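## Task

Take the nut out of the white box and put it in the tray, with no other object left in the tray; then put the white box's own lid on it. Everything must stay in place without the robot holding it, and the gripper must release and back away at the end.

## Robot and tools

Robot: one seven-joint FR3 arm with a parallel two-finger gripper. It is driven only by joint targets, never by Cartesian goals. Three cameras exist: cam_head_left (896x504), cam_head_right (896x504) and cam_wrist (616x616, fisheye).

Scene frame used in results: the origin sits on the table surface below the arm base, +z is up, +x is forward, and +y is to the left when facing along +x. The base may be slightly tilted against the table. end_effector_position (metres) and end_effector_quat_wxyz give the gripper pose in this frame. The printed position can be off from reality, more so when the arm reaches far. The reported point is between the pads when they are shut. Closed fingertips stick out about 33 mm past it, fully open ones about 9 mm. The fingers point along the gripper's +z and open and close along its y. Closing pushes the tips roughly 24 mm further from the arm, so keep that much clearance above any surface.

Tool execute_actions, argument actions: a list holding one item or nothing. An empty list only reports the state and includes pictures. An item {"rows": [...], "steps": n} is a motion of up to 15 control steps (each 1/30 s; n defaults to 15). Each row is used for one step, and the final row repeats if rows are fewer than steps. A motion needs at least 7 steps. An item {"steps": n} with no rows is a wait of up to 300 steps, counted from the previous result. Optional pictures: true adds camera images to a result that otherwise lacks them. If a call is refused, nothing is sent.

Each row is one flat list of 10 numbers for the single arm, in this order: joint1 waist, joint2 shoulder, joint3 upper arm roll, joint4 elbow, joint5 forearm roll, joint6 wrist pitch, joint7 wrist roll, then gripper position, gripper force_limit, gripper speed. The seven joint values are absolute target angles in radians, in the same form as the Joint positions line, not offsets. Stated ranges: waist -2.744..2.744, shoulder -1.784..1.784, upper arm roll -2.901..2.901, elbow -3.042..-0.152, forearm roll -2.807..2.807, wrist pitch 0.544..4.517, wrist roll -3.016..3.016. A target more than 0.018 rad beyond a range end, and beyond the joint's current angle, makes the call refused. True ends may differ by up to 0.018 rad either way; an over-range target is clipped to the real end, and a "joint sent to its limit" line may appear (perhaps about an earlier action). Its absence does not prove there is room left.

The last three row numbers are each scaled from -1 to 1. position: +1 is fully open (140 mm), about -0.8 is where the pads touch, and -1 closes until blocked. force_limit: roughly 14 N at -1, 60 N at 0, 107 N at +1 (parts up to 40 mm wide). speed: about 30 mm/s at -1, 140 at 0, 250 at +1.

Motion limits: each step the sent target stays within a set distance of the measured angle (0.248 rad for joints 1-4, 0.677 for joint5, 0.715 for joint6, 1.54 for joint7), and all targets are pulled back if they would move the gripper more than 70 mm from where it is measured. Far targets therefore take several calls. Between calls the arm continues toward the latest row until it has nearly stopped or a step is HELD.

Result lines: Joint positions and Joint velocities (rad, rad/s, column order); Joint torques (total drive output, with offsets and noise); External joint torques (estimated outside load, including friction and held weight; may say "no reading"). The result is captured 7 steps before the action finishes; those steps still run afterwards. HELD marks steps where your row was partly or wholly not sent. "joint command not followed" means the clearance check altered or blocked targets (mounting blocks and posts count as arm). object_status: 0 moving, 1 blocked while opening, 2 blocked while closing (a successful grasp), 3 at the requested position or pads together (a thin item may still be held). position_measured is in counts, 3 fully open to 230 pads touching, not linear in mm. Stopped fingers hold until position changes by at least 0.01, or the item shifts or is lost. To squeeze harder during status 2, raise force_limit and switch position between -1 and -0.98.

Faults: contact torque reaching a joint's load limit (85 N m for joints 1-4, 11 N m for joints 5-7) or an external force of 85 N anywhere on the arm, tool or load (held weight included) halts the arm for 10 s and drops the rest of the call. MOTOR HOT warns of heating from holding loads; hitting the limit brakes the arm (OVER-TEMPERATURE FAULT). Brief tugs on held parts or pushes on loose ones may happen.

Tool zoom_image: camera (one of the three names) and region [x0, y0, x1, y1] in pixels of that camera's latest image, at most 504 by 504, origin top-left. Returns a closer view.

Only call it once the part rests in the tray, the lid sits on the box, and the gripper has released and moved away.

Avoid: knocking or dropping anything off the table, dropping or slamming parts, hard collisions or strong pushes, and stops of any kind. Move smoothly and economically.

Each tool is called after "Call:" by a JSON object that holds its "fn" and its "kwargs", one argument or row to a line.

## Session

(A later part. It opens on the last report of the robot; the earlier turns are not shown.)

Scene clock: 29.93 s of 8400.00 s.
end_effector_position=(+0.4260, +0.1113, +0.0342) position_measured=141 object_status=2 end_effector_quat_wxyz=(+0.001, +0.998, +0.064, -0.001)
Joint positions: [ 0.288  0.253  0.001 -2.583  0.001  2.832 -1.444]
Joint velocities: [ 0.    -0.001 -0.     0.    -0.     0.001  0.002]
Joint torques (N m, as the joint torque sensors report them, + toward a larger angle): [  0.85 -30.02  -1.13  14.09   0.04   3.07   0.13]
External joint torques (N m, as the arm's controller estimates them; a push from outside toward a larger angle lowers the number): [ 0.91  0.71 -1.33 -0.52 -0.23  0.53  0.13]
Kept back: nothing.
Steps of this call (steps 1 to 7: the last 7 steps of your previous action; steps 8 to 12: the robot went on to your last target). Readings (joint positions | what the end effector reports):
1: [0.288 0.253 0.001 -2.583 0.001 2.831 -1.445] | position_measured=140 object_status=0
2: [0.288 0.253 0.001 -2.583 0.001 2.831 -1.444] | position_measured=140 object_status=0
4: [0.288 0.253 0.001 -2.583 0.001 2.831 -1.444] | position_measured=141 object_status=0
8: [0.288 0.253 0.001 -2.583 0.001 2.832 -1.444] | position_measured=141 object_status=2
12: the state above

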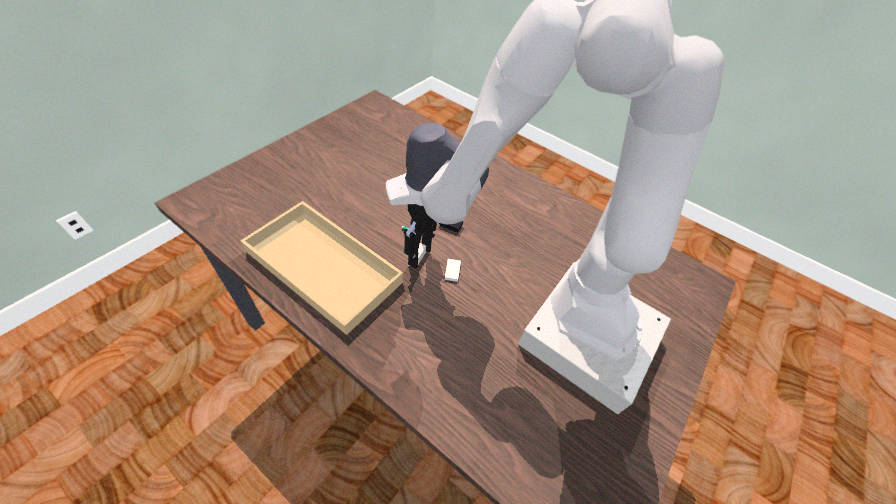

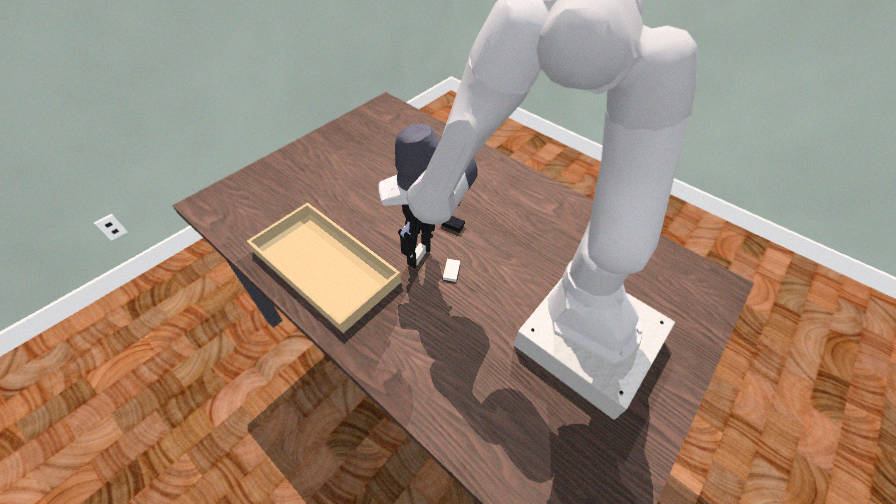

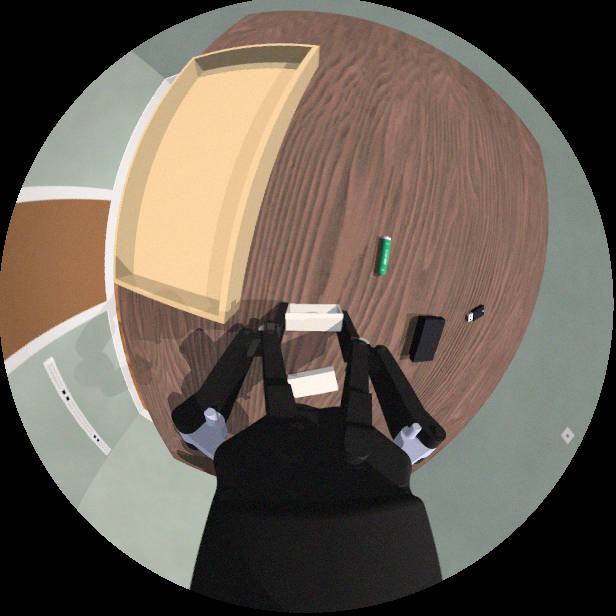

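Call:
{"fn": "execute_actions", "kwargs": {
  "actions": [
    {"rows":[[0.288,0.24,0,-2.583,0,2.835,-1.44,-1,-0.5,-0.5],[0.288,0.22,0,-2.583,0,2.84,-1.44,-1,-0.5,-0.5],[0.288,0.2,0,-2.583,0,2.85,-1.44,-1,-0.5,-0.5],[0.288,0.17,0,-2.583,0,2.86,-1.44,-1,-0.5,-0.5],[0.288,0.14,0,-2.583,0,2.87,-1.44,-1,-0.5,-0.5],[0.288,0.11,0,-2.583,0,2.88,-1.44,-1,-0.5,-0.5],[0.288,0.08,0,-2.583,0,2.89,-1.44,-1,-0.5,-0.5],[0.288,0.05,0,-2.583,0,2.9,-1.44,-1,-0.5,-0.5],[0.288,0.02,0,-2.583,0,2.91,-1.44,-1,-0.5,-0.5],[0.288,-0.01,0,-2.583,0,2.92,-1.44,-1,-0.5,-0.5],[0.288,-0.04,0,-2.583,0,2.92,-1.44,-1,-0.5,-0.5]],"steps":15}
  ]
}}

Call:
{"fn": "execute_actions", "kwargs": {
  "actions": [
    {"rows":[[0.32,-0.04,0,-2.55,0,2.9,-1.44,-1,-0.5,-0.5],[0.35,-0.03,0,-2.52,0,2.88,-1.44,-1,-0.5,-0.5],[0.38,-0.02,0,-2.49,0,2.86,-1.44,-1,-0.5,-0.5],[0.41,0.0,0,-2.46,0,2.84,-1.44,-1,-0.5,-0.5],[0.44,0.02,0,-2.43,0,2.82,-1.44,-1,-0.5,-0.5],[0.47,0.04,0,-2.4,0,2.8,-1.44,-1,-0.5,-0.5],[0.5,0.06,0,-2.37,0,2.78,-1.44,-1,-0.5,-0.5],[0.53,0.08,0,-2.34,0,2.76,-1.44,-1,-0.5,-0.5],[0.55,0.1,0,-2.31,0,2.75,-1.44,-1,-0.5,-0.5],[0.57,0.12,0,-2.28,0,2.74,-1.44,-1,-0.5,-0.5],[0.59,0.14,0,-2.25,0,2.72,-1.44,-1,-0.5,-0.5],[0.61,0.16,0,-2.22,0,2.7,-1.44,-1,-0.5,-0.5],[0.62,0.17,0,-2.205,0,2.69,-1.44,-1,-0.5,-0.5]],"steps":15}
  ]
}}

Call:
{"fn": "execute_actions", "kwargs": {
  "actions": [
    {"steps":20}
  ],
  "pictures": true
}}

Call:
{"fn": "zoom_image", "kwargs": {
  "camera": "cam_wrist",
  "region": [230, 220, 400, 370]
}}

Scene clock: 31.60 s of 8400.00 s.
end_effector_position=(+0.4762, +0.1245, +0.0981) position_measured=141 object_status=2 end_effector_quat_wxyz=(-0.013, +0.995, +0.063, +0.076)
Joint positions: [ 0.288  0.12   0.001 -2.586  0.001  2.86  -1.443]
Joint velocities: [ 0.001 -0.854  0.     0.021  0.     0.221 -0.   ]
Joint torques (N m, as the joint torque sensors report them, + toward a larger angle): [  0.76 -25.8   -0.84  17.05   0.35   3.02   0.01]
External joint torques (N m, as the arm's controller estimates them; a push from outside toward a larger angle lowers the number): [ 0.81 -0.4  -0.93  0.33 -0.01  0.32  0.01]
Steps of this call (steps 1 to 15: the robot went on to your last target; steps 16 to 42: nothing new was sent; steps 43 to 50: the first 8 steps of this action). Readings (joint positions | what the end effector reports):
43: [0.288 0.252 0.001 -2.583 0.001 2.832 -1.443] | position_measured=141 object_status=2
44: [0.288 0.246 0.001 -2.584 0.001 2.832 -1.443] | position_measured=141 object_status=2
46: [0.288 0.221 0.001 -2.586 0.001 2.836 -1.443] | position_measured=141 object_status=2
50: the state above

Scene clock: 32.10 s of 8400.00 s.
end_effector_position=(+0.5555, +0.2489, +0.2220) position_measured=141 object_status=2 end_effector_quat_wxyz=(-0.052, +0.970, +0.143, +0.190)
Joint positions: [ 0.458  0.035 -0.005 -2.404  0.001  2.835 -1.443]
Joint velocities: [ 0.865  0.547  0.055  0.86   0.002 -0.412 -0.001]
Joint torques (N m, as the joint torque sensors report them, + toward a larger angle): [  2.12 -30.15   0.54  16.73   0.38   2.33   0.12]
External joint torques (N m, as the arm's controller estimates them; a push from outside toward a larger angle lowers the number): [ 3.05  0.96  0.83  0.83 -0.05 -0.24  0.11]
Steps of this call (steps 1 to 7: the last 7 steps of your previous action; steps 8 to 15: the first 8 steps of this action). Readings (joint positions | what the end effector reports):
8: [0.292 -0.037 -0.002 -2.574 0.001 2.905 -1.443] | position_measured=141 object_status=2
9: [0.304 -0.035 -0.004 -2.561 0.001 2.901 -1.443] | position_measured=141 object_status=2
11: [0.345 -0.024 -0.007 -2.518 0.001 2.885 -1.443] | position_measured=141 object_status=2
15: the state above

Scene clock: 32.77 s of 8400.00 s.
end_effector_position=(+0.5351, +0.3577, +0.2118) position_measured=141 object_status=2 end_effector_quat_wxyz=(-0.055, +0.961, +0.225, +0.150)
Joint positions: [ 0.62   0.169  0.001 -2.207  0.001  2.696 -1.443]
Joint velocities: [ 0.001 -0.001  0.001  0.002 -0.001 -0.022  0.001]
Joint torques (N m, as the joint torque sensors report them, + toward a larger angle): [  0.49 -34.35  -0.84  22.2    0.52   2.8    0.11]
External joint torques (N m, as the arm's controller estimates them; a push from outside toward a larger angle lowers the number): [ 0.5   1.28 -1.01  0.05 -0.08 -0.39  0.11]
Kept back: nothing.
Steps of this call (steps 1 to 7: the last 7 steps of your previous action; steps 8 to 20: the robot went on to your last target). Readings (joint positions | what the end effector reports):
1: [0.487 0.054 -0.003 -2.375 0.001 2.821 -1.443] | position_measured=141 object_status=2
2: [0.513 0.074 -0.002 -2.346 0.001 2.807 -1.443] | position_measured=141 object_status=2
4: [0.560 0.114 0.000 -2.287 0.001 2.778 -1.443] | position_measured=141 object_status=2
8: [0.614 0.160 0.006 -2.221 0.001 2.732 -1.443] | position_measured=141 object_status=2
20: the state above

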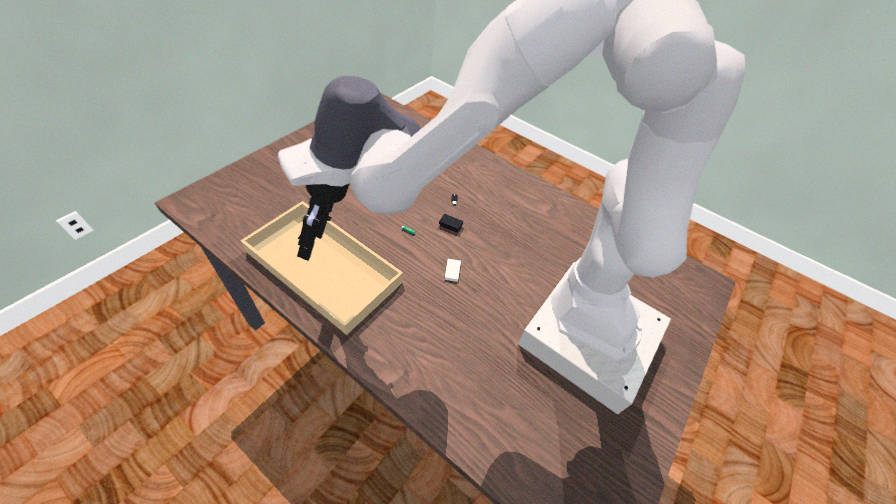

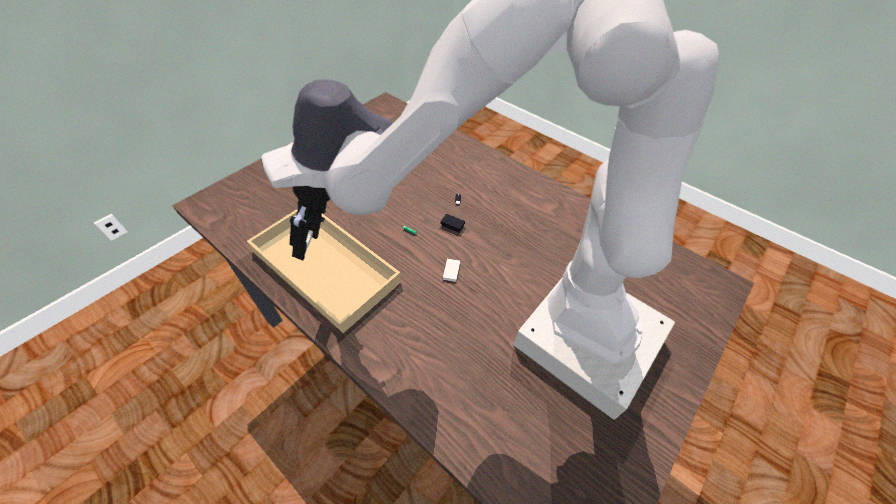

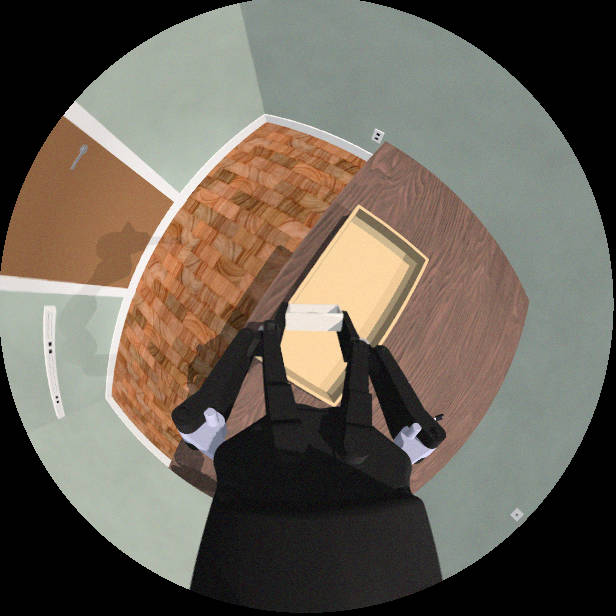

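Region (230, 220, 400, 370) of cam_wrist's 616x616 image, scaled by 2.965, with more detail than that image has; it fills the top 445 rows of this view, and the rest is white.

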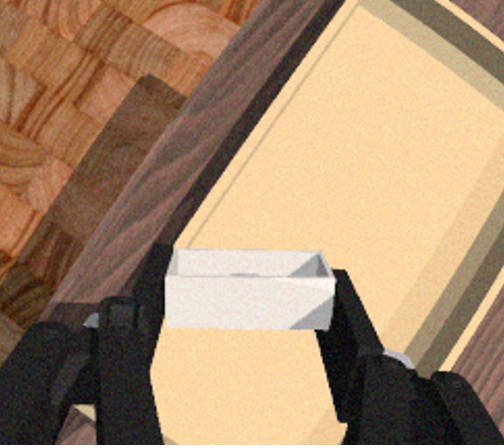

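Call:
{"fn": "execute_actions", "kwargs": {
  "actions": [
    {"rows":[[0.6,0.2,0,-2.17,0,2.63,-1.44,-1,-0.5,-0.5],[0.58,0.23,0,-2.14,0,2.57,-1.44,-1,-0.5,-0.5],[0.56,0.26,0,-2.11,0,2.51,-1.44,-1,-0.5,-0.5],[0.54,0.29,0,-2.07,0,2.45,-1.44,-1,-0.5,-0.5],[0.52,0.32,0,-2.04,0,2.4,-1.44,-1,-0.5,-0.5],[0.52,0.335,0,-2.02,0,2.355,-1.44,-1,-0.5,-0.5],[0.52,0.335,0,-2.02,0,2.355,-1.44,-1,-0.5,-0.5],[0.52,0.335,0,-2.02,0,2.355,-1.0,-1,-0.5,-0.5],[0.52,0.335,0,-2.02,0,2.355,-0.6,-1,-0.5,-0.5],[0.52,0.335,0,-2.02,0,2.355,-0.2,-1,-0.5,-0.5],[0.52,0.335,0,-2.02,0,2.355,0.2,-1,-0.5,-0.5],[0.52,0.335,0,-2.02,0,2.355,0.6,-1,-0.5,-0.5],[0.52,0.335,0,-2.02,0,2.355,1.0,-1,-0.5,-0.5],[0.52,0.335,0,-2.02,0,2.355,1.4,-1,-0.5,-0.5],[0.52,0.335,0,-2.02,0,2.355,1.6,-1,-0.5,-0.5]],"steps":15}
  ]
}}

Call:
{"fn": "execute_actions", "kwargs": {
  "actions": [
    {"steps":25}
  ],
  "pictures": true
}}

Scene clock: 34.10 s of 8400.00 s.
end_effector_position=(+0.5538, +0.3016, +0.1638) position_measured=141 object_status=2 end_effector_quat_wxyz=(-0.018, +0.984, +0.166, +0.057)
Joint positions: [ 0.532  0.313 -0.001 -2.046  0.001  2.48  -1.407]
Joint velocities: [-0.263  0.371 -0.083  0.277  0.    -0.755  1.337]
Joint torques (N m, as the joint torque sensors report them, + toward a larger angle): [  6.21 -45.57   4.19  23.25   0.56   2.66   0.36]
External joint torques (N m, as the arm's controller estimates them; a push from outside toward a larger angle lowers the number): [-0.21  1.05 -1.86  0.23  0.09 -0.47  0.33]
Steps of this call (steps 1 to 15: the robot went on to your last target; steps 16 to 32: nothing new was sent; steps 33 to 40: the first 8 steps of this action). Readings (joint positions | what the end effector reports):
33: [0.618 0.174 0.002 -2.199 0.001 2.683 -1.443] | position_measured=141 object_status=2
34: [0.612 0.186 0.004 -2.182 0.001 2.666 -1.443] | position_measured=141 object_status=2
36: [0.587 0.227 0.007 -2.132 0.001 2.610 -1.443] | position_measured=141 object_status=2
40: the state above

Scene clock: 34.93 s of 8400.00 s.
end_effector_position=(+0.5306, +0.2794, +0.1478) position_measured=141 object_status=2 end_effector_quat_wxyz=(+0.001, -0.374, +0.927, -0.002)
Joint positions: [ 0.518  0.335 -0.001 -2.022  0.001  2.358  1.288]
Joint velocities: [-0.     0.001  0.001 -0.001 -0.    -0.006  1.02 ]
Joint torques (N m, as the joint torque sensors report them, + toward a larger angle): [  1.66 -40.38   0.65  22.06   0.56   2.16   0.23]
External joint torques (N m, as the arm's controller estimates them; a push from outside toward a larger angle lowers the number): [ 1.87 -0.23  0.54  0.57 -0.01 -0.26  0.24]
Kept back: nothing.
Steps of this call (steps 1 to 7: the last 7 steps of your previous action; steps 8 to 25: the robot went on to your last target). Readings (joint positions | what the end effector reports):
1: [0.525 0.323 -0.003 -2.039 0.001 2.458 -1.332] | position_measured=141 object_status=2
2: [0.521 0.329 -0.005 -2.035 0.001 2.439 -1.223] | position_measured=141 object_status=2
4: [0.518 0.335 -0.005 -2.029 0.001 2.411 -0.929] | position_measured=141 object_status=2
8: [0.518 0.335 -0.002 -2.024 0.001 2.382 -0.303] | position_measured=141 object_status=2
25: the state above

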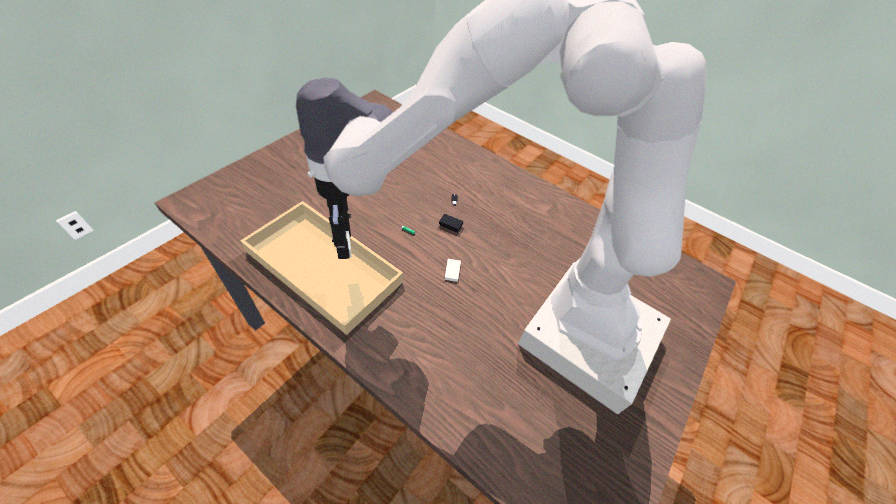

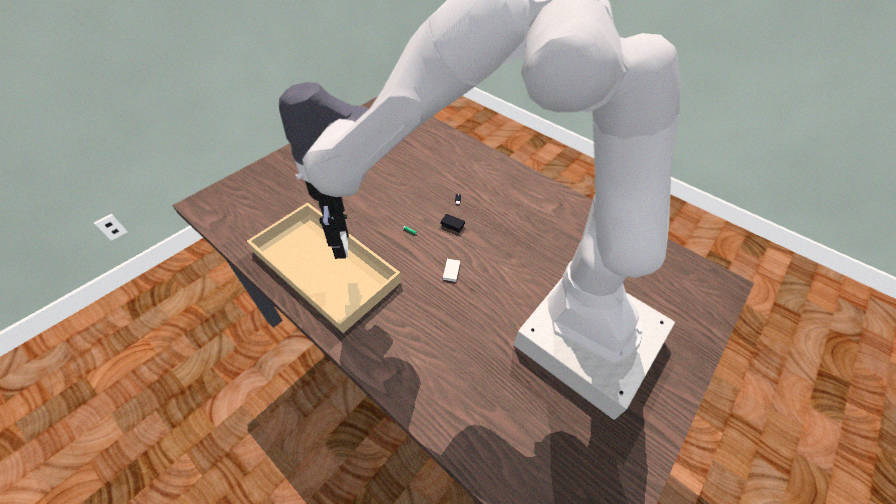

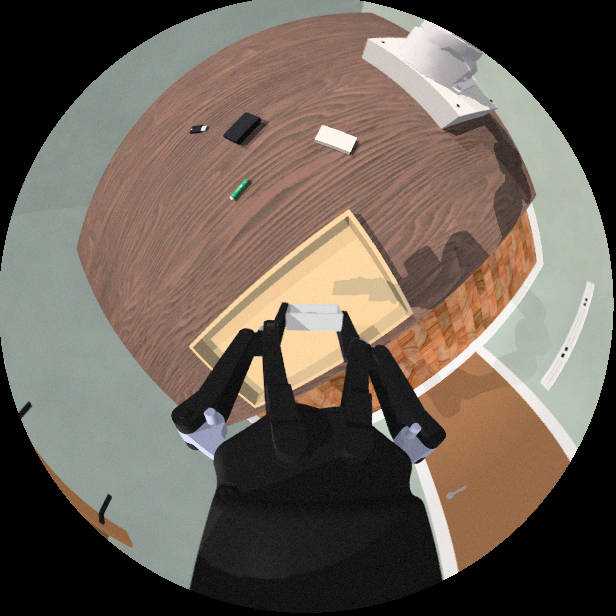

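Call:
{"fn": "execute_actions", "kwargs": {
  "actions": [
    {"rows":[[0.52,0.335,0,-2.06,0,2.45,1.6,-1,-0.5,-0.5],[0.52,0.34,0,-2.1,0,2.55,1.6,-1,-0.5,-0.5],[0.52,0.34,0,-2.14,0,2.65,1.6,-1,-0.5,-0.5],[0.52,0.345,0,-2.18,0,2.75,1.6,-1,-0.5,-0.5],[0.52,0.345,0,-2.22,0,2.85,1.6,-1,-0.5,-0.5],[0.52,0.35,0,-2.26,0,2.95,1.6,-1,-0.5,-0.5],[0.52,0.35,0,-2.3,0,3.05,1.6,-1,-0.5,-0.5],[0.52,0.355,0,-2.33,0,3.15,1.6,-1,-0.5,-0.5],[0.52,0.358,0,-2.363,0,3.22,1.6,-1,-0.5,-0.5],[0.52,0.358,0,-2.39,0,3.32,1.6,-1,-0.5,-0.5],[0.52,0.36,0,-2.42,0,3.42,1.6,-1,-0.5,-0.5],[0.52,0.36,0,-2.45,0,3.52,1.6,-1,-0.5,-0.5],[0.52,0.365,0,-2.48,0,3.62,1.6,-1,-0.5,-0.5]],"steps":15}
  ]
}}

Call:
{"fn": "execute_actions", "kwargs": {
  "actions": [
    {"steps":25}
  ],
  "pictures": true
}}

Scene clock: 35.73 s of 8400.00 s.
end_effector_position=(+0.5289, +0.2783, +0.0948) position_measured=141 object_status=2 end_effector_quat_wxyz=(+0.086, -0.237, +0.967, +0.020)
Joint positions: [ 0.518  0.346 -0.001 -2.249  0.001  2.772  1.574]
Joint velocities: [-0.     0.163  0.001 -1.076 -0.     2.239  0.075]
Joint torques (N m, as the joint torque sensors report them, + toward a larger angle): [  1.04 -40.11  -0.07  21.79   0.53   4.33   0.09]
External joint torques (N m, as the arm's controller estimates them; a push from outside toward a larger angle lowers the number): [ 1.17  1.59 -0.25 -2.7   0.07  1.09  0.1 ]
Steps of this call (steps 1 to 16: the robot went on to your last target; steps 17 to 24: the first 8 steps of this action). Readings (joint positions | what the end effector reports):
17: [0.518 0.334 -0.001 -2.029 0.001 2.371 1.549] | position_measured=141 object_status=2
18: [0.518 0.331 -0.001 -2.045 0.001 2.400 1.554] | position_measured=141 object_status=2
20: [0.518 0.331 -0.001 -2.101 0.001 2.495 1.562] | position_measured=141 object_status=2
24: the state above

Scene clock: 36.57 s of 8400.00 s.
end_effector_position=(+0.5887, +0.3099, +0.1617) position_measured=141 object_status=2 end_effector_quat_wxyz=(+0.360, -0.212, +0.904, +0.092)
Joint positions: [ 0.518  0.366 -0.001 -2.478  0.001  3.606  1.595]
Joint velocities: [ 0.    -0.    -0.    -0.001  0.     0.068  0.005]
Joint torques (N m, as the joint torque sensors report them, + toward a larger angle): [  1.31 -35.15   0.42  12.81   0.33   3.82   0.15]
External joint torques (N m, as the arm's controller estimates them; a push from outside toward a larger angle lowers the number): [ 1.37 -0.33  0.14 -2.42  0.08  0.42  0.17]
Kept back: nothing.
Steps of this call (steps 1 to 7: the last 7 steps of your previous action; steps 8 to 25: the robot went on to your last target). Readings (joint positions | what the end effector reports):
1: [0.518 0.351 -0.001 -2.285 0.001 2.850 1.577] | position_measured=141 object_status=2
2: [0.518 0.356 -0.001 -2.318 0.001 2.926 1.579] | position_measured=141 object_status=2
4: [0.518 0.361 -0.001 -2.371 0.001 3.062 1.581] | position_measured=141 object_status=2
8: [0.518 0.366 -0.001 -2.444 0.001 3.295 1.585] | position_measured=141 object_status=2
25: the state above

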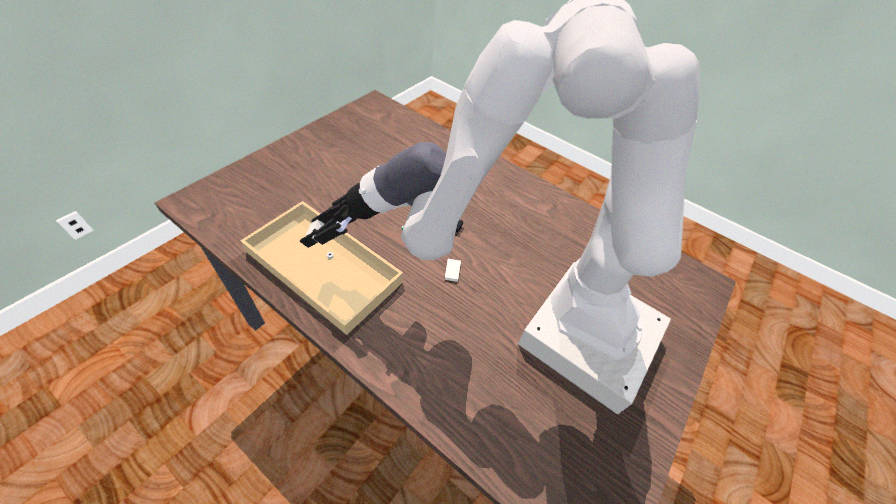

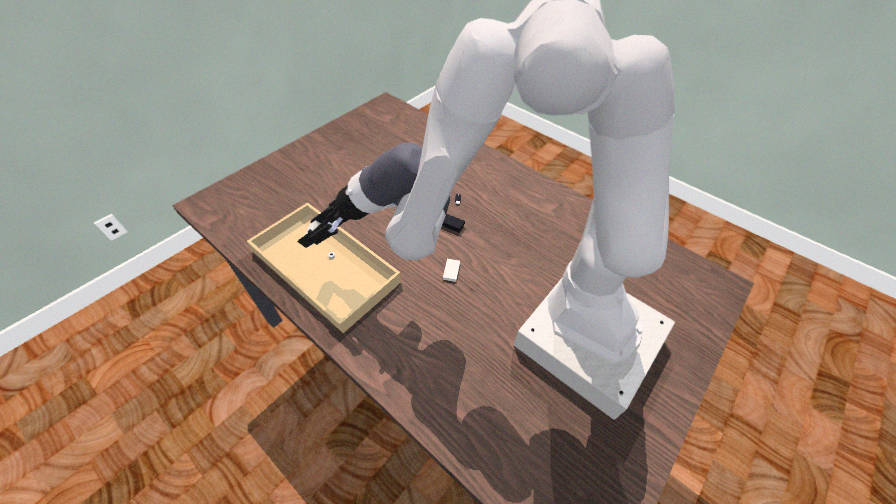

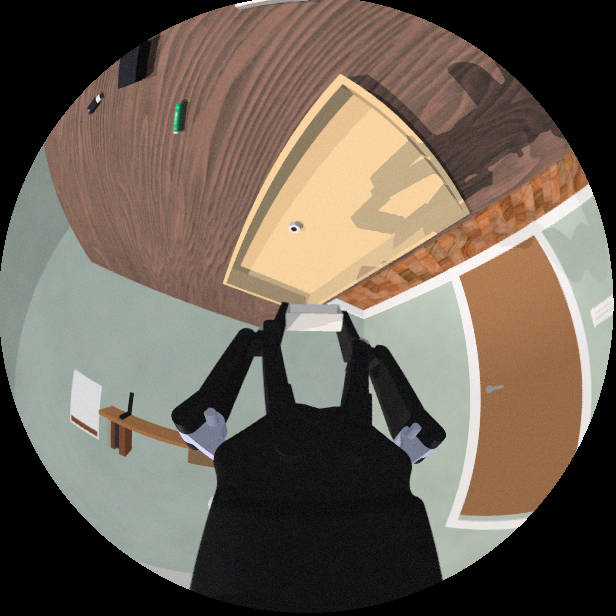

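Call:
{"fn": "execute_actions", "kwargs": {
  "actions": [
    {"rows":[[0.45,0.366,0,-2.48,0,3.65,0.8,-1,-0.5,-0.5],[0.35,0.366,0,-2.48,0,3.7,0.0,-1,-0.5,-0.5],[0.25,0.4,0,-2.48,0,3.8,-0.8,-1,-0.5,-0.5],[0.2,0.45,0,-2.49,0,3.89,-1.47,-1,-0.5,-0.5]],"steps":15}
  ]
}}

Call:
{"fn": "execute_actions", "kwargs": {
  "actions": [
    {"rows":[[0.2,0.45,0,-2.49,0,3.89,-1.47,-1,-0.5,-0.5],[0.2,0.45,0,-2.49,0,3.89,-1.47,-1,-0.5,-0.5],[0.2,0.45,0,-2.49,0,3.89,-1.47,-1,-0.5,-0.5],[0.2,0.45,0,-2.49,0,3.89,-1.47,-1,-0.5,-0.5],[0.2,0.45,0,-2.49,0,3.89,-1.47,-1,-0.5,-0.5],[0.2,0.45,0,-2.49,0,3.89,-1.47,-1,-0.5,-0.5],[0.2,0.45,0,-2.49,0,3.89,-1.47,-1,-0.5,-0.5],[0.2,0.55,0,-2.5,0,4.0,-1.47,-1,-0.5,-0.5],[0.2,0.65,0,-2.51,0,4.11,-1.47,-1,-0.5,-0.5],[0.2,0.745,0,-2.519,0,4.21,-1.47,-1,-0.5,-0.5]],"steps":15}
  ]
}}

Call:
{"fn": "execute_actions", "kwargs": {
  "actions": [
    {"steps":25}
  ],
  "pictures": true
}}

Scene clock: 38.13 s of 8400.00 s.
end_effector_position=(+0.6440, +0.1937, +0.1668) position_measured=141 object_status=2 end_effector_quat_wxyz=(+0.403, -0.390, +0.826, -0.061)
Joint positions: [ 0.317  0.411  0.007 -2.481 -0.002  3.73   0.982]
Joint velocities: [-0.85   0.289 -0.073 -0.033  0.002  0.583 -3.031]
Joint torques (N m, as the joint torque sensors report them, + toward a larger angle): [  1.02 -34.48   1.56  11.74   0.56   3.93  -0.84]
External joint torques (N m, as the arm's controller estimates them; a push from outside toward a larger angle lowers the number): [-1.49  2.18 -0.74 -2.14  0.42  0.55 -0.81]
Steps of this call (steps 1 to 30: the robot went on to your last target; steps 31 to 39: nothing new was sent; steps 40 to 47: the first 8 steps of this action). Readings (joint positions | what the end effector reports):
40: [0.509 0.366 0.005 -2.478 -0.001 3.621 1.531] | position_measured=141 object_status=2
41: [0.488 0.366 0.010 -2.479 -0.002 3.629 1.437] | position_measured=141 object_status=2
43: [0.434 0.373 0.011 -2.478 -0.002 3.657 1.304] | position_measured=141 object_status=2
47: the state above

Scene clock: 38.63 s of 8400.00 s.
end_effector_position=(+0.6706, +0.1121, +0.1815) position_measured=141 object_status=2 end_effector_quat_wxyz=(-0.187, +0.859, -0.227, +0.418)
Joint positions: [ 0.2    0.461 -0.001 -2.486  0.001  3.898 -0.888]
Joint velocities: [-0.     0.636  0.006  0.081  0.001  0.735 -1.917]
Joint torques (N m, as the joint torque sensors report them, + toward a larger angle): [ 1.15 -9.44 -0.97 -1.37  0.1   0.85 -0.68]
External joint torques (N m, as the arm's controller estimates them; a push from outside toward a larger angle lowers the number): [ 1.42  2.41 -0.95 -0.43 -0.13  0.61 -0.71]
Steps of this call (steps 1 to 7: the last 7 steps of your previous action; steps 8 to 15: the first 8 steps of this action). Readings (joint positions | what the end effector reports):
8: [0.200 0.449 -0.006 -2.489 0.001 3.853 -0.220] | position_measured=141 object_status=2
9: [0.200 0.449 -0.005 -2.489 0.001 3.859 -0.349] | position_measured=141 object_status=2
11: [0.200 0.449 -0.002 -2.489 0.001 3.868 -0.569] | position_measured=141 object_status=2
15: the state above

Scene clock: 39.47 s of 8400.00 s.
end_effector_position=(+0.6092, +0.1016, +0.0763) position_measured=141 object_status=2 end_effector_quat_wxyz=(-0.068, +0.892, +0.010, +0.447)
Joint positions: [ 0.2    0.746 -0.001 -2.521  0.001  4.205 -1.427]
Joint velocities: [-0.001 -0.001  0.001  0.     0.     0.017 -0.132]
Joint torques (N m, as the joint torque sensors report them, + toward a larger angle): [  0.99 -35.39   1.26   7.38  -0.27   3.83  -0.18]
External joint torques (N m, as the arm's controller estimates them; a push from outside toward a larger angle lowers the number): [ 1.1   0.46  0.69  0.65 -0.17  0.37 -0.2 ]
Kept back: nothing.
Steps of this call (steps 1 to 7: the last 7 steps of your previous action; steps 8 to 25: the robot went on to your last target). Readings (joint positions | what the end effector reports):
1: [0.200 0.494 -0.001 -2.485 0.001 3.932 -0.943] | position_measured=141 object_status=2
2: [0.200 0.541 -0.001 -2.487 0.001 3.966 -0.981] | position_measured=141 object_status=2
4: [0.200 0.641 -0.001 -2.500 0.001 4.036 -1.066] | position_measured=141 object_status=2
8: [0.200 0.742 -0.001 -2.523 0.001 4.123 -1.208] | position_measured=141 object_status=2
25: the state above

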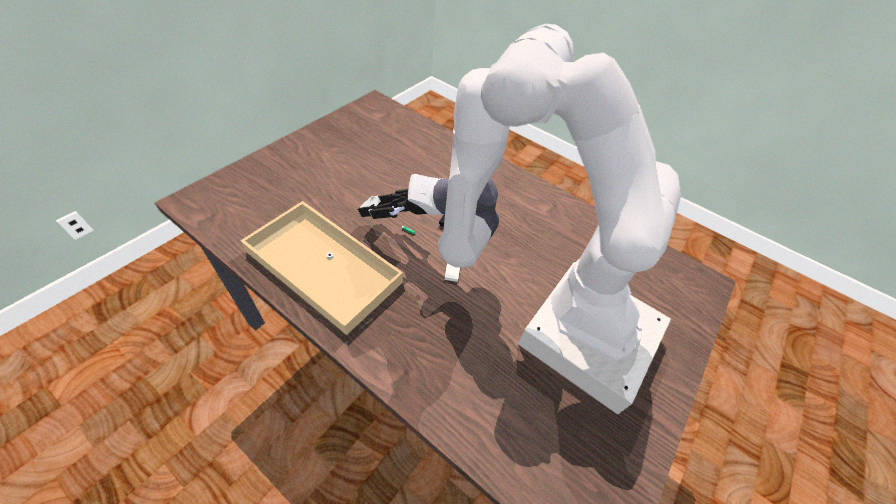

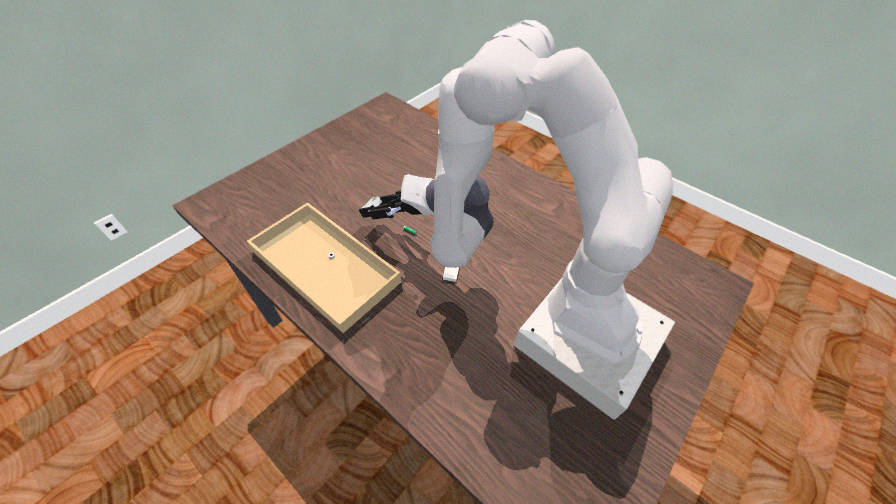

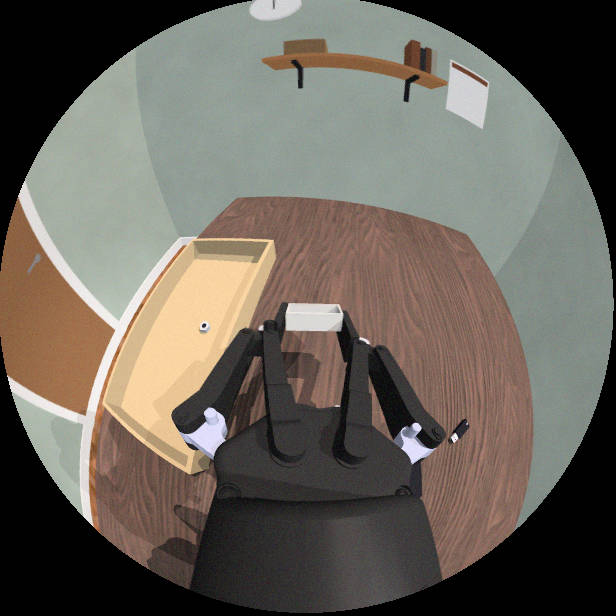

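Call:
{"fn": "execute_actions", "kwargs": {
  "actions": [
    {"rows":[[0.2,0.78,0,-2.5,0,4.23,-1.47,-1,-0.5,-0.5],[0.2,0.82,0,-2.475,0,4.245,-1.47,-1,-0.5,-0.5],[0.2,0.86,0,-2.45,0,4.26,-1.47,-1,-0.5,-0.5],[0.2,0.89,0,-2.43,0,4.27,-1.47,-1,-0.5,-0.5],[0.2,0.9,0,-2.425,0,4.275,-1.47,-1,-0.5,-0.5]],"steps":15}
  ]
}}

Call:
{"fn": "execute_actions", "kwargs": {
  "actions": [
    {"steps":12}
  ],
  "pictures": true
}}

Scene clock: 40.07 s of 8400.00 s.
end_effector_position=(+0.6067, +0.1011, +0.0299) position_measured=141 object_status=2 end_effector_quat_wxyz=(-0.060, +0.894, +0.026, +0.443)
Joint positions: [ 0.2    0.89  -0.001 -2.437  0.001  4.252 -1.461]
Joint velocities: [ 0.001  0.215 -0.002  0.086 -0.     0.099 -0.018]
Joint torques (N m, as the joint torque sensors report them, + toward a larger angle): [  1.07 -42.17   1.04   8.25  -0.27   4.45  -0.18]
External joint torques (N m, as the arm's controller estimates them; a push from outside toward a larger angle lowers the number): [ 1.15  1.05  0.31  0.69 -0.1   0.41 -0.2 ]
Steps of this call (steps 1 to 10: the robot went on to your last target; steps 11 to 18: the first 8 steps of this action). Readings (joint positions | what the end effector reports):
11: [0.200 0.751 -0.001 -2.516 0.001 4.211 -1.455] | position_measured=141 object_status=2
12: [0.200 0.766 -0.001 -2.504 0.001 4.217 -1.456] | position_measured=141 object_status=2
14: [0.200 0.817 -0.001 -2.469 0.001 4.233 -1.458] | position_measured=141 object_status=2
18: the state above

Scene clock: 40.47 s of 8400.00 s.
end_effector_position=(+0.6106, +0.1018, +0.0333) position_measured=141 object_status=2 end_effector_quat_wxyz=(-0.060, +0.890, +0.028, +0.451)
Joint positions: [ 0.2    0.899 -0.001 -2.427  0.001  4.27  -1.465]
Joint velocities: [ 0.001 -0.    -0.001  0.001  0.001  0.012 -0.005]
Joint torques (N m, as the joint torque sensors report them, + toward a larger angle): [  0.15 -36.13   0.63   6.01  -0.25   3.98  -0.31]
External joint torques (N m, as the arm's controller estimates them; a push from outside toward a larger angle lowers the number): [ 0.22  1.02 -0.07  0.65 -0.09  0.53 -0.33]
Kept back: nothing.
Steps of this call (steps 1 to 7: the last 7 steps of your previous action; steps 8 to 12: the robot went on to your last target). Readings (joint positions | what the end effector reports):
1: [0.200 0.895 -0.001 -2.435 0.001 4.255 -1.462] | position_measured=141 object_status=2
2: [0.200 0.898 -0.001 -2.433 0.001 4.258 -1.462] | position_measured=141 object_status=2
4: [0.200 0.899 -0.001 -2.430 0.001 4.262 -1.463] | position_measured=141 object_status=2
8: [0.200 0.899 -0.001 -2.427 0.001 4.268 -1.464] | position_measured=141 object_status=2
12: the state above

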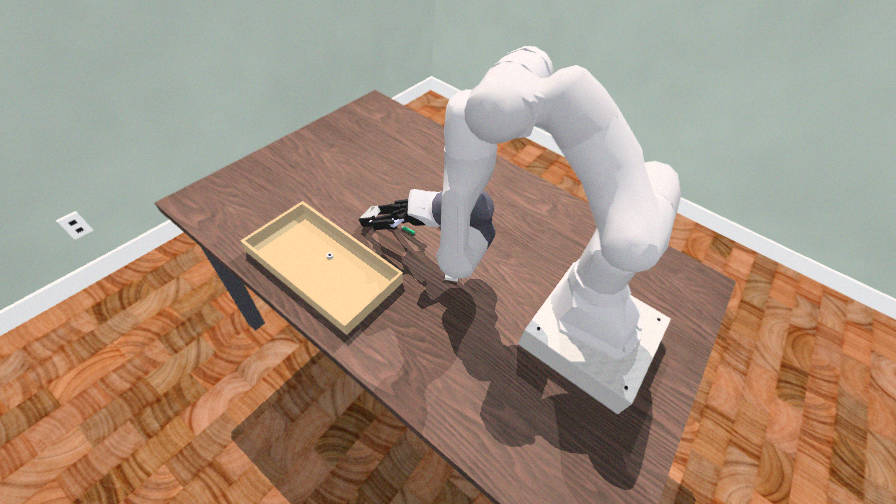

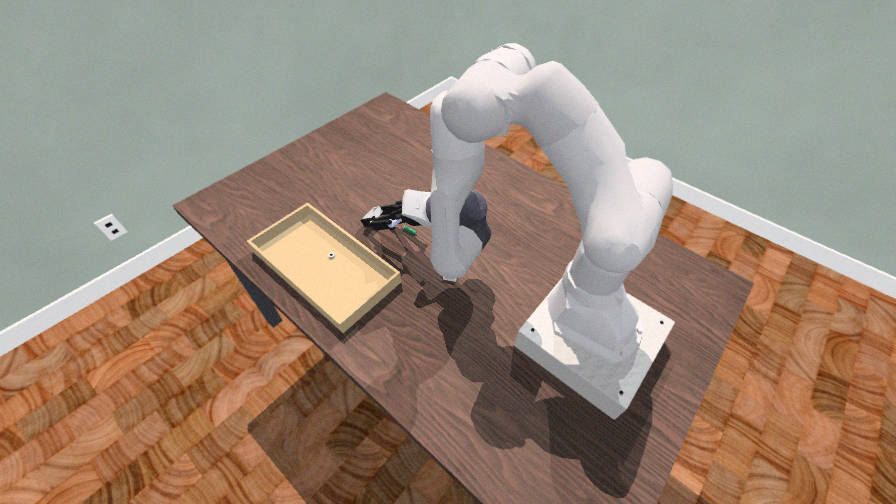

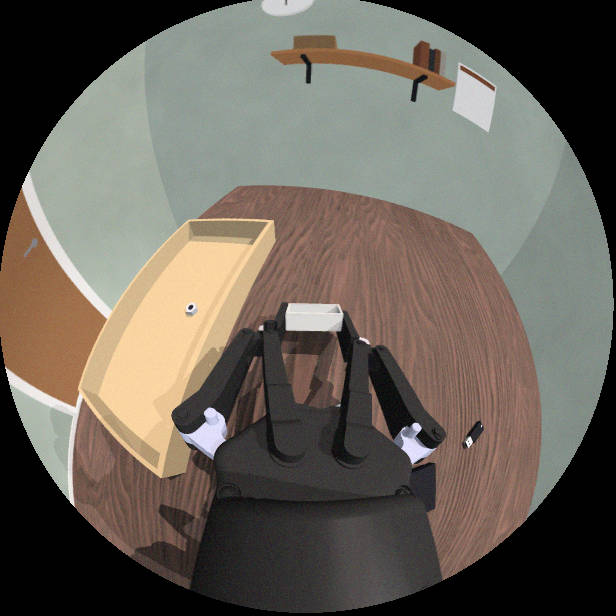

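Release slowly, slightly lower.

Call:
{"fn": "execute_actions", "kwargs": {
  "actions": [
    {"rows":[[0.2,0.908,0,-2.425,0,4.283,-1.47,-1,-0.5,-0.5],[0.2,0.908,0,-2.425,0,4.283,-1.47,-1,-0.5,-0.5],[0.2,0.908,0,-2.425,0,4.283,-1.47,-1,-0.5,-0.5],[0.2,0.908,0,-2.425,0,4.283,-1.47,-1,-0.5,-0.5],[0.2,0.908,0,-2.425,0,4.283,-1.47,0.0,-0.5,-0.6]],"steps":15}
  ]
}}

Call:
{"fn": "execute_actions", "kwargs": {
  "actions": [
    {"steps":20}
  ],
  "pictures": true
}}

Scene clock: 41.00 s of 8400.00 s.
end_effector_position=(+0.6090, +0.1015, +0.0313) position_measured=130 object_status=0 end_effector_quat_wxyz=(-0.060, +0.890, +0.028, +0.452)
Joint positions: [ 0.2    0.906 -0.001 -2.427  0.001  4.279 -1.466]
Joint velocities: [-0.001  0.    -0.001 -0.    -0.     0.013 -0.001]
Joint torques (N m, as the joint torque sensors report them, + toward a larger angle): [ -0.04 -35.47   1.01   5.58  -0.31   3.91  -0.18]
External joint torques (N m, as the arm's controller estimates them; a push from outside toward a larger angle lowers the number): [ 0.14  1.69  0.4   0.34 -0.17  0.46 -0.2 ]
Steps of this call (steps 1 to 8: the robot went on to your last target; steps 9 to 16: the first 8 steps of this action). Readings (joint positions | what the end effector reports):
9: [0.200 0.900 -0.001 -2.427 0.001 4.273 -1.466] | position_measured=141 object_status=2
10: [0.200 0.902 -0.001 -2.427 0.001 4.275 -1.466] | position_measured=141 object_status=2
12: [0.200 0.905 -0.001 -2.427 0.001 4.276 -1.466] | position_measured=141 object_status=2
16: the state above

Scene clock: 41.67 s of 8400.00 s.
end_effector_position=(+0.6092, +0.1016, +0.0319) position_measured=129 object_status=3 end_effector_quat_wxyz=(-0.060, +0.889, +0.028, +0.453)
Joint positions: [ 0.2    0.907 -0.001 -2.427  0.001  4.28  -1.467]
Joint velocities: [-0.001  0.    -0.    -0.    -0.001  0.    -0.   ]
Joint torques (N m, as the joint torque sensors report them, + toward a larger angle): [  1.12 -35.63   0.44   6.25  -0.24   3.84  -0.27]
External joint torques (N m, as the arm's controller estimates them; a push from outside toward a larger angle lowers the number): [ 1.24  1.5  -0.23  1.02 -0.09  0.39 -0.28]
Kept back: nothing.
Steps of this call (steps 1 to 7: the last 7 steps of your previous action; steps 8 to 15: the robot went on to your last target; steps 16 to 20: nothing new was sent). Readings (joint positions | what the end effector reports):
1: [0.200 0.906 -0.001 -2.427 0.001 4.279 -1.466] | position_measured=129 object_status=0
2: [0.200 0.906 -0.001 -2.427 0.001 4.279 -1.466] | position_measured=129 object_status=0
4: [0.200 0.906 -0.001 -2.427 0.001 4.280 -1.467] | position_measured=129 object_status=0
8: [0.200 0.907 -0.001 -2.427 0.001 4.280 -1.467] | position_measured=129 object_status=0
20: the state above
The arm was judged still, so your last target was given up. Only a new action makes it travel on or press farther. Fingers that are still opening or closing keep moving.

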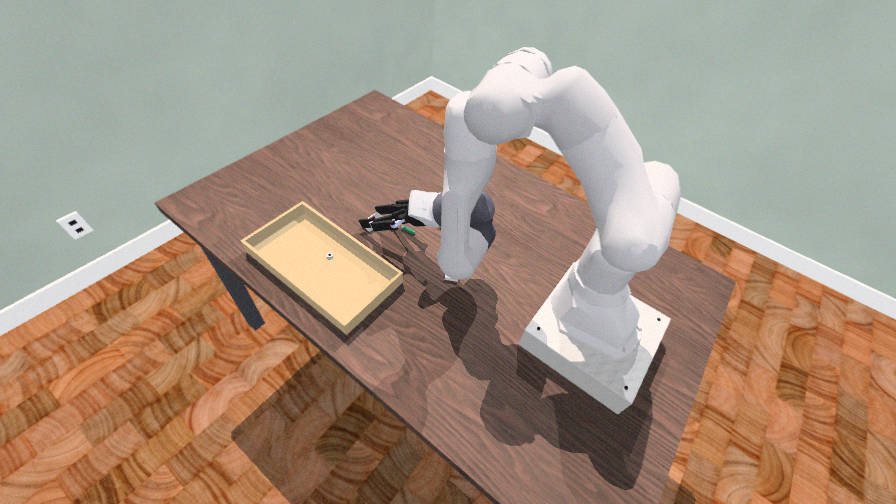

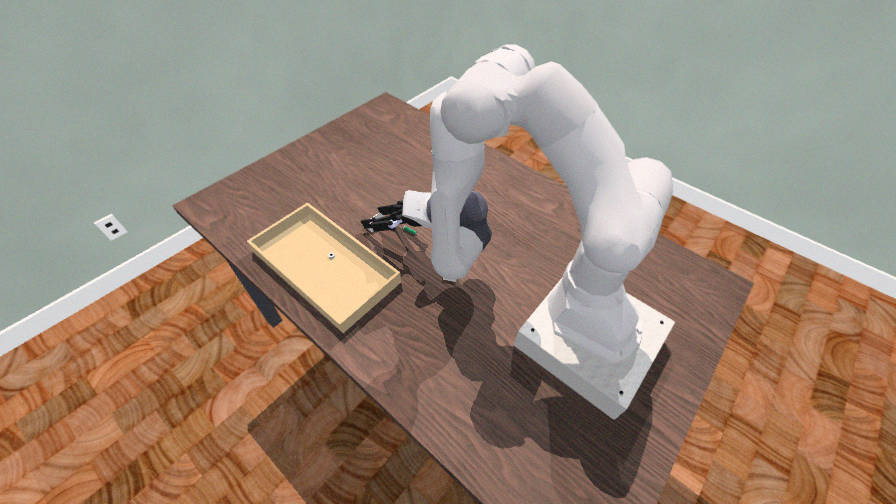

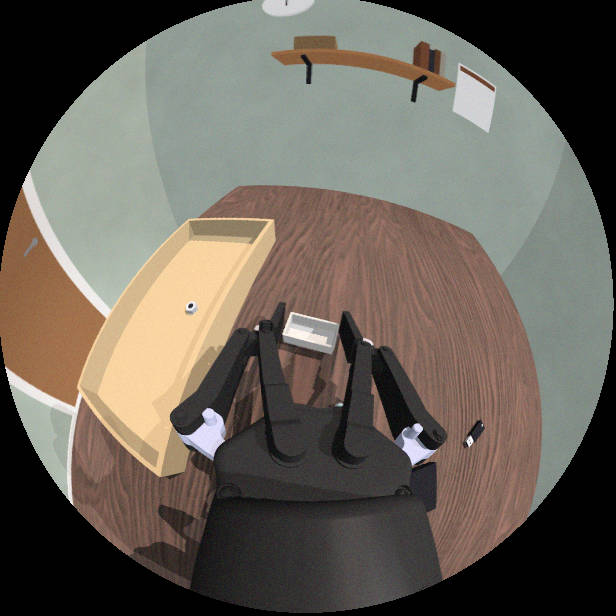

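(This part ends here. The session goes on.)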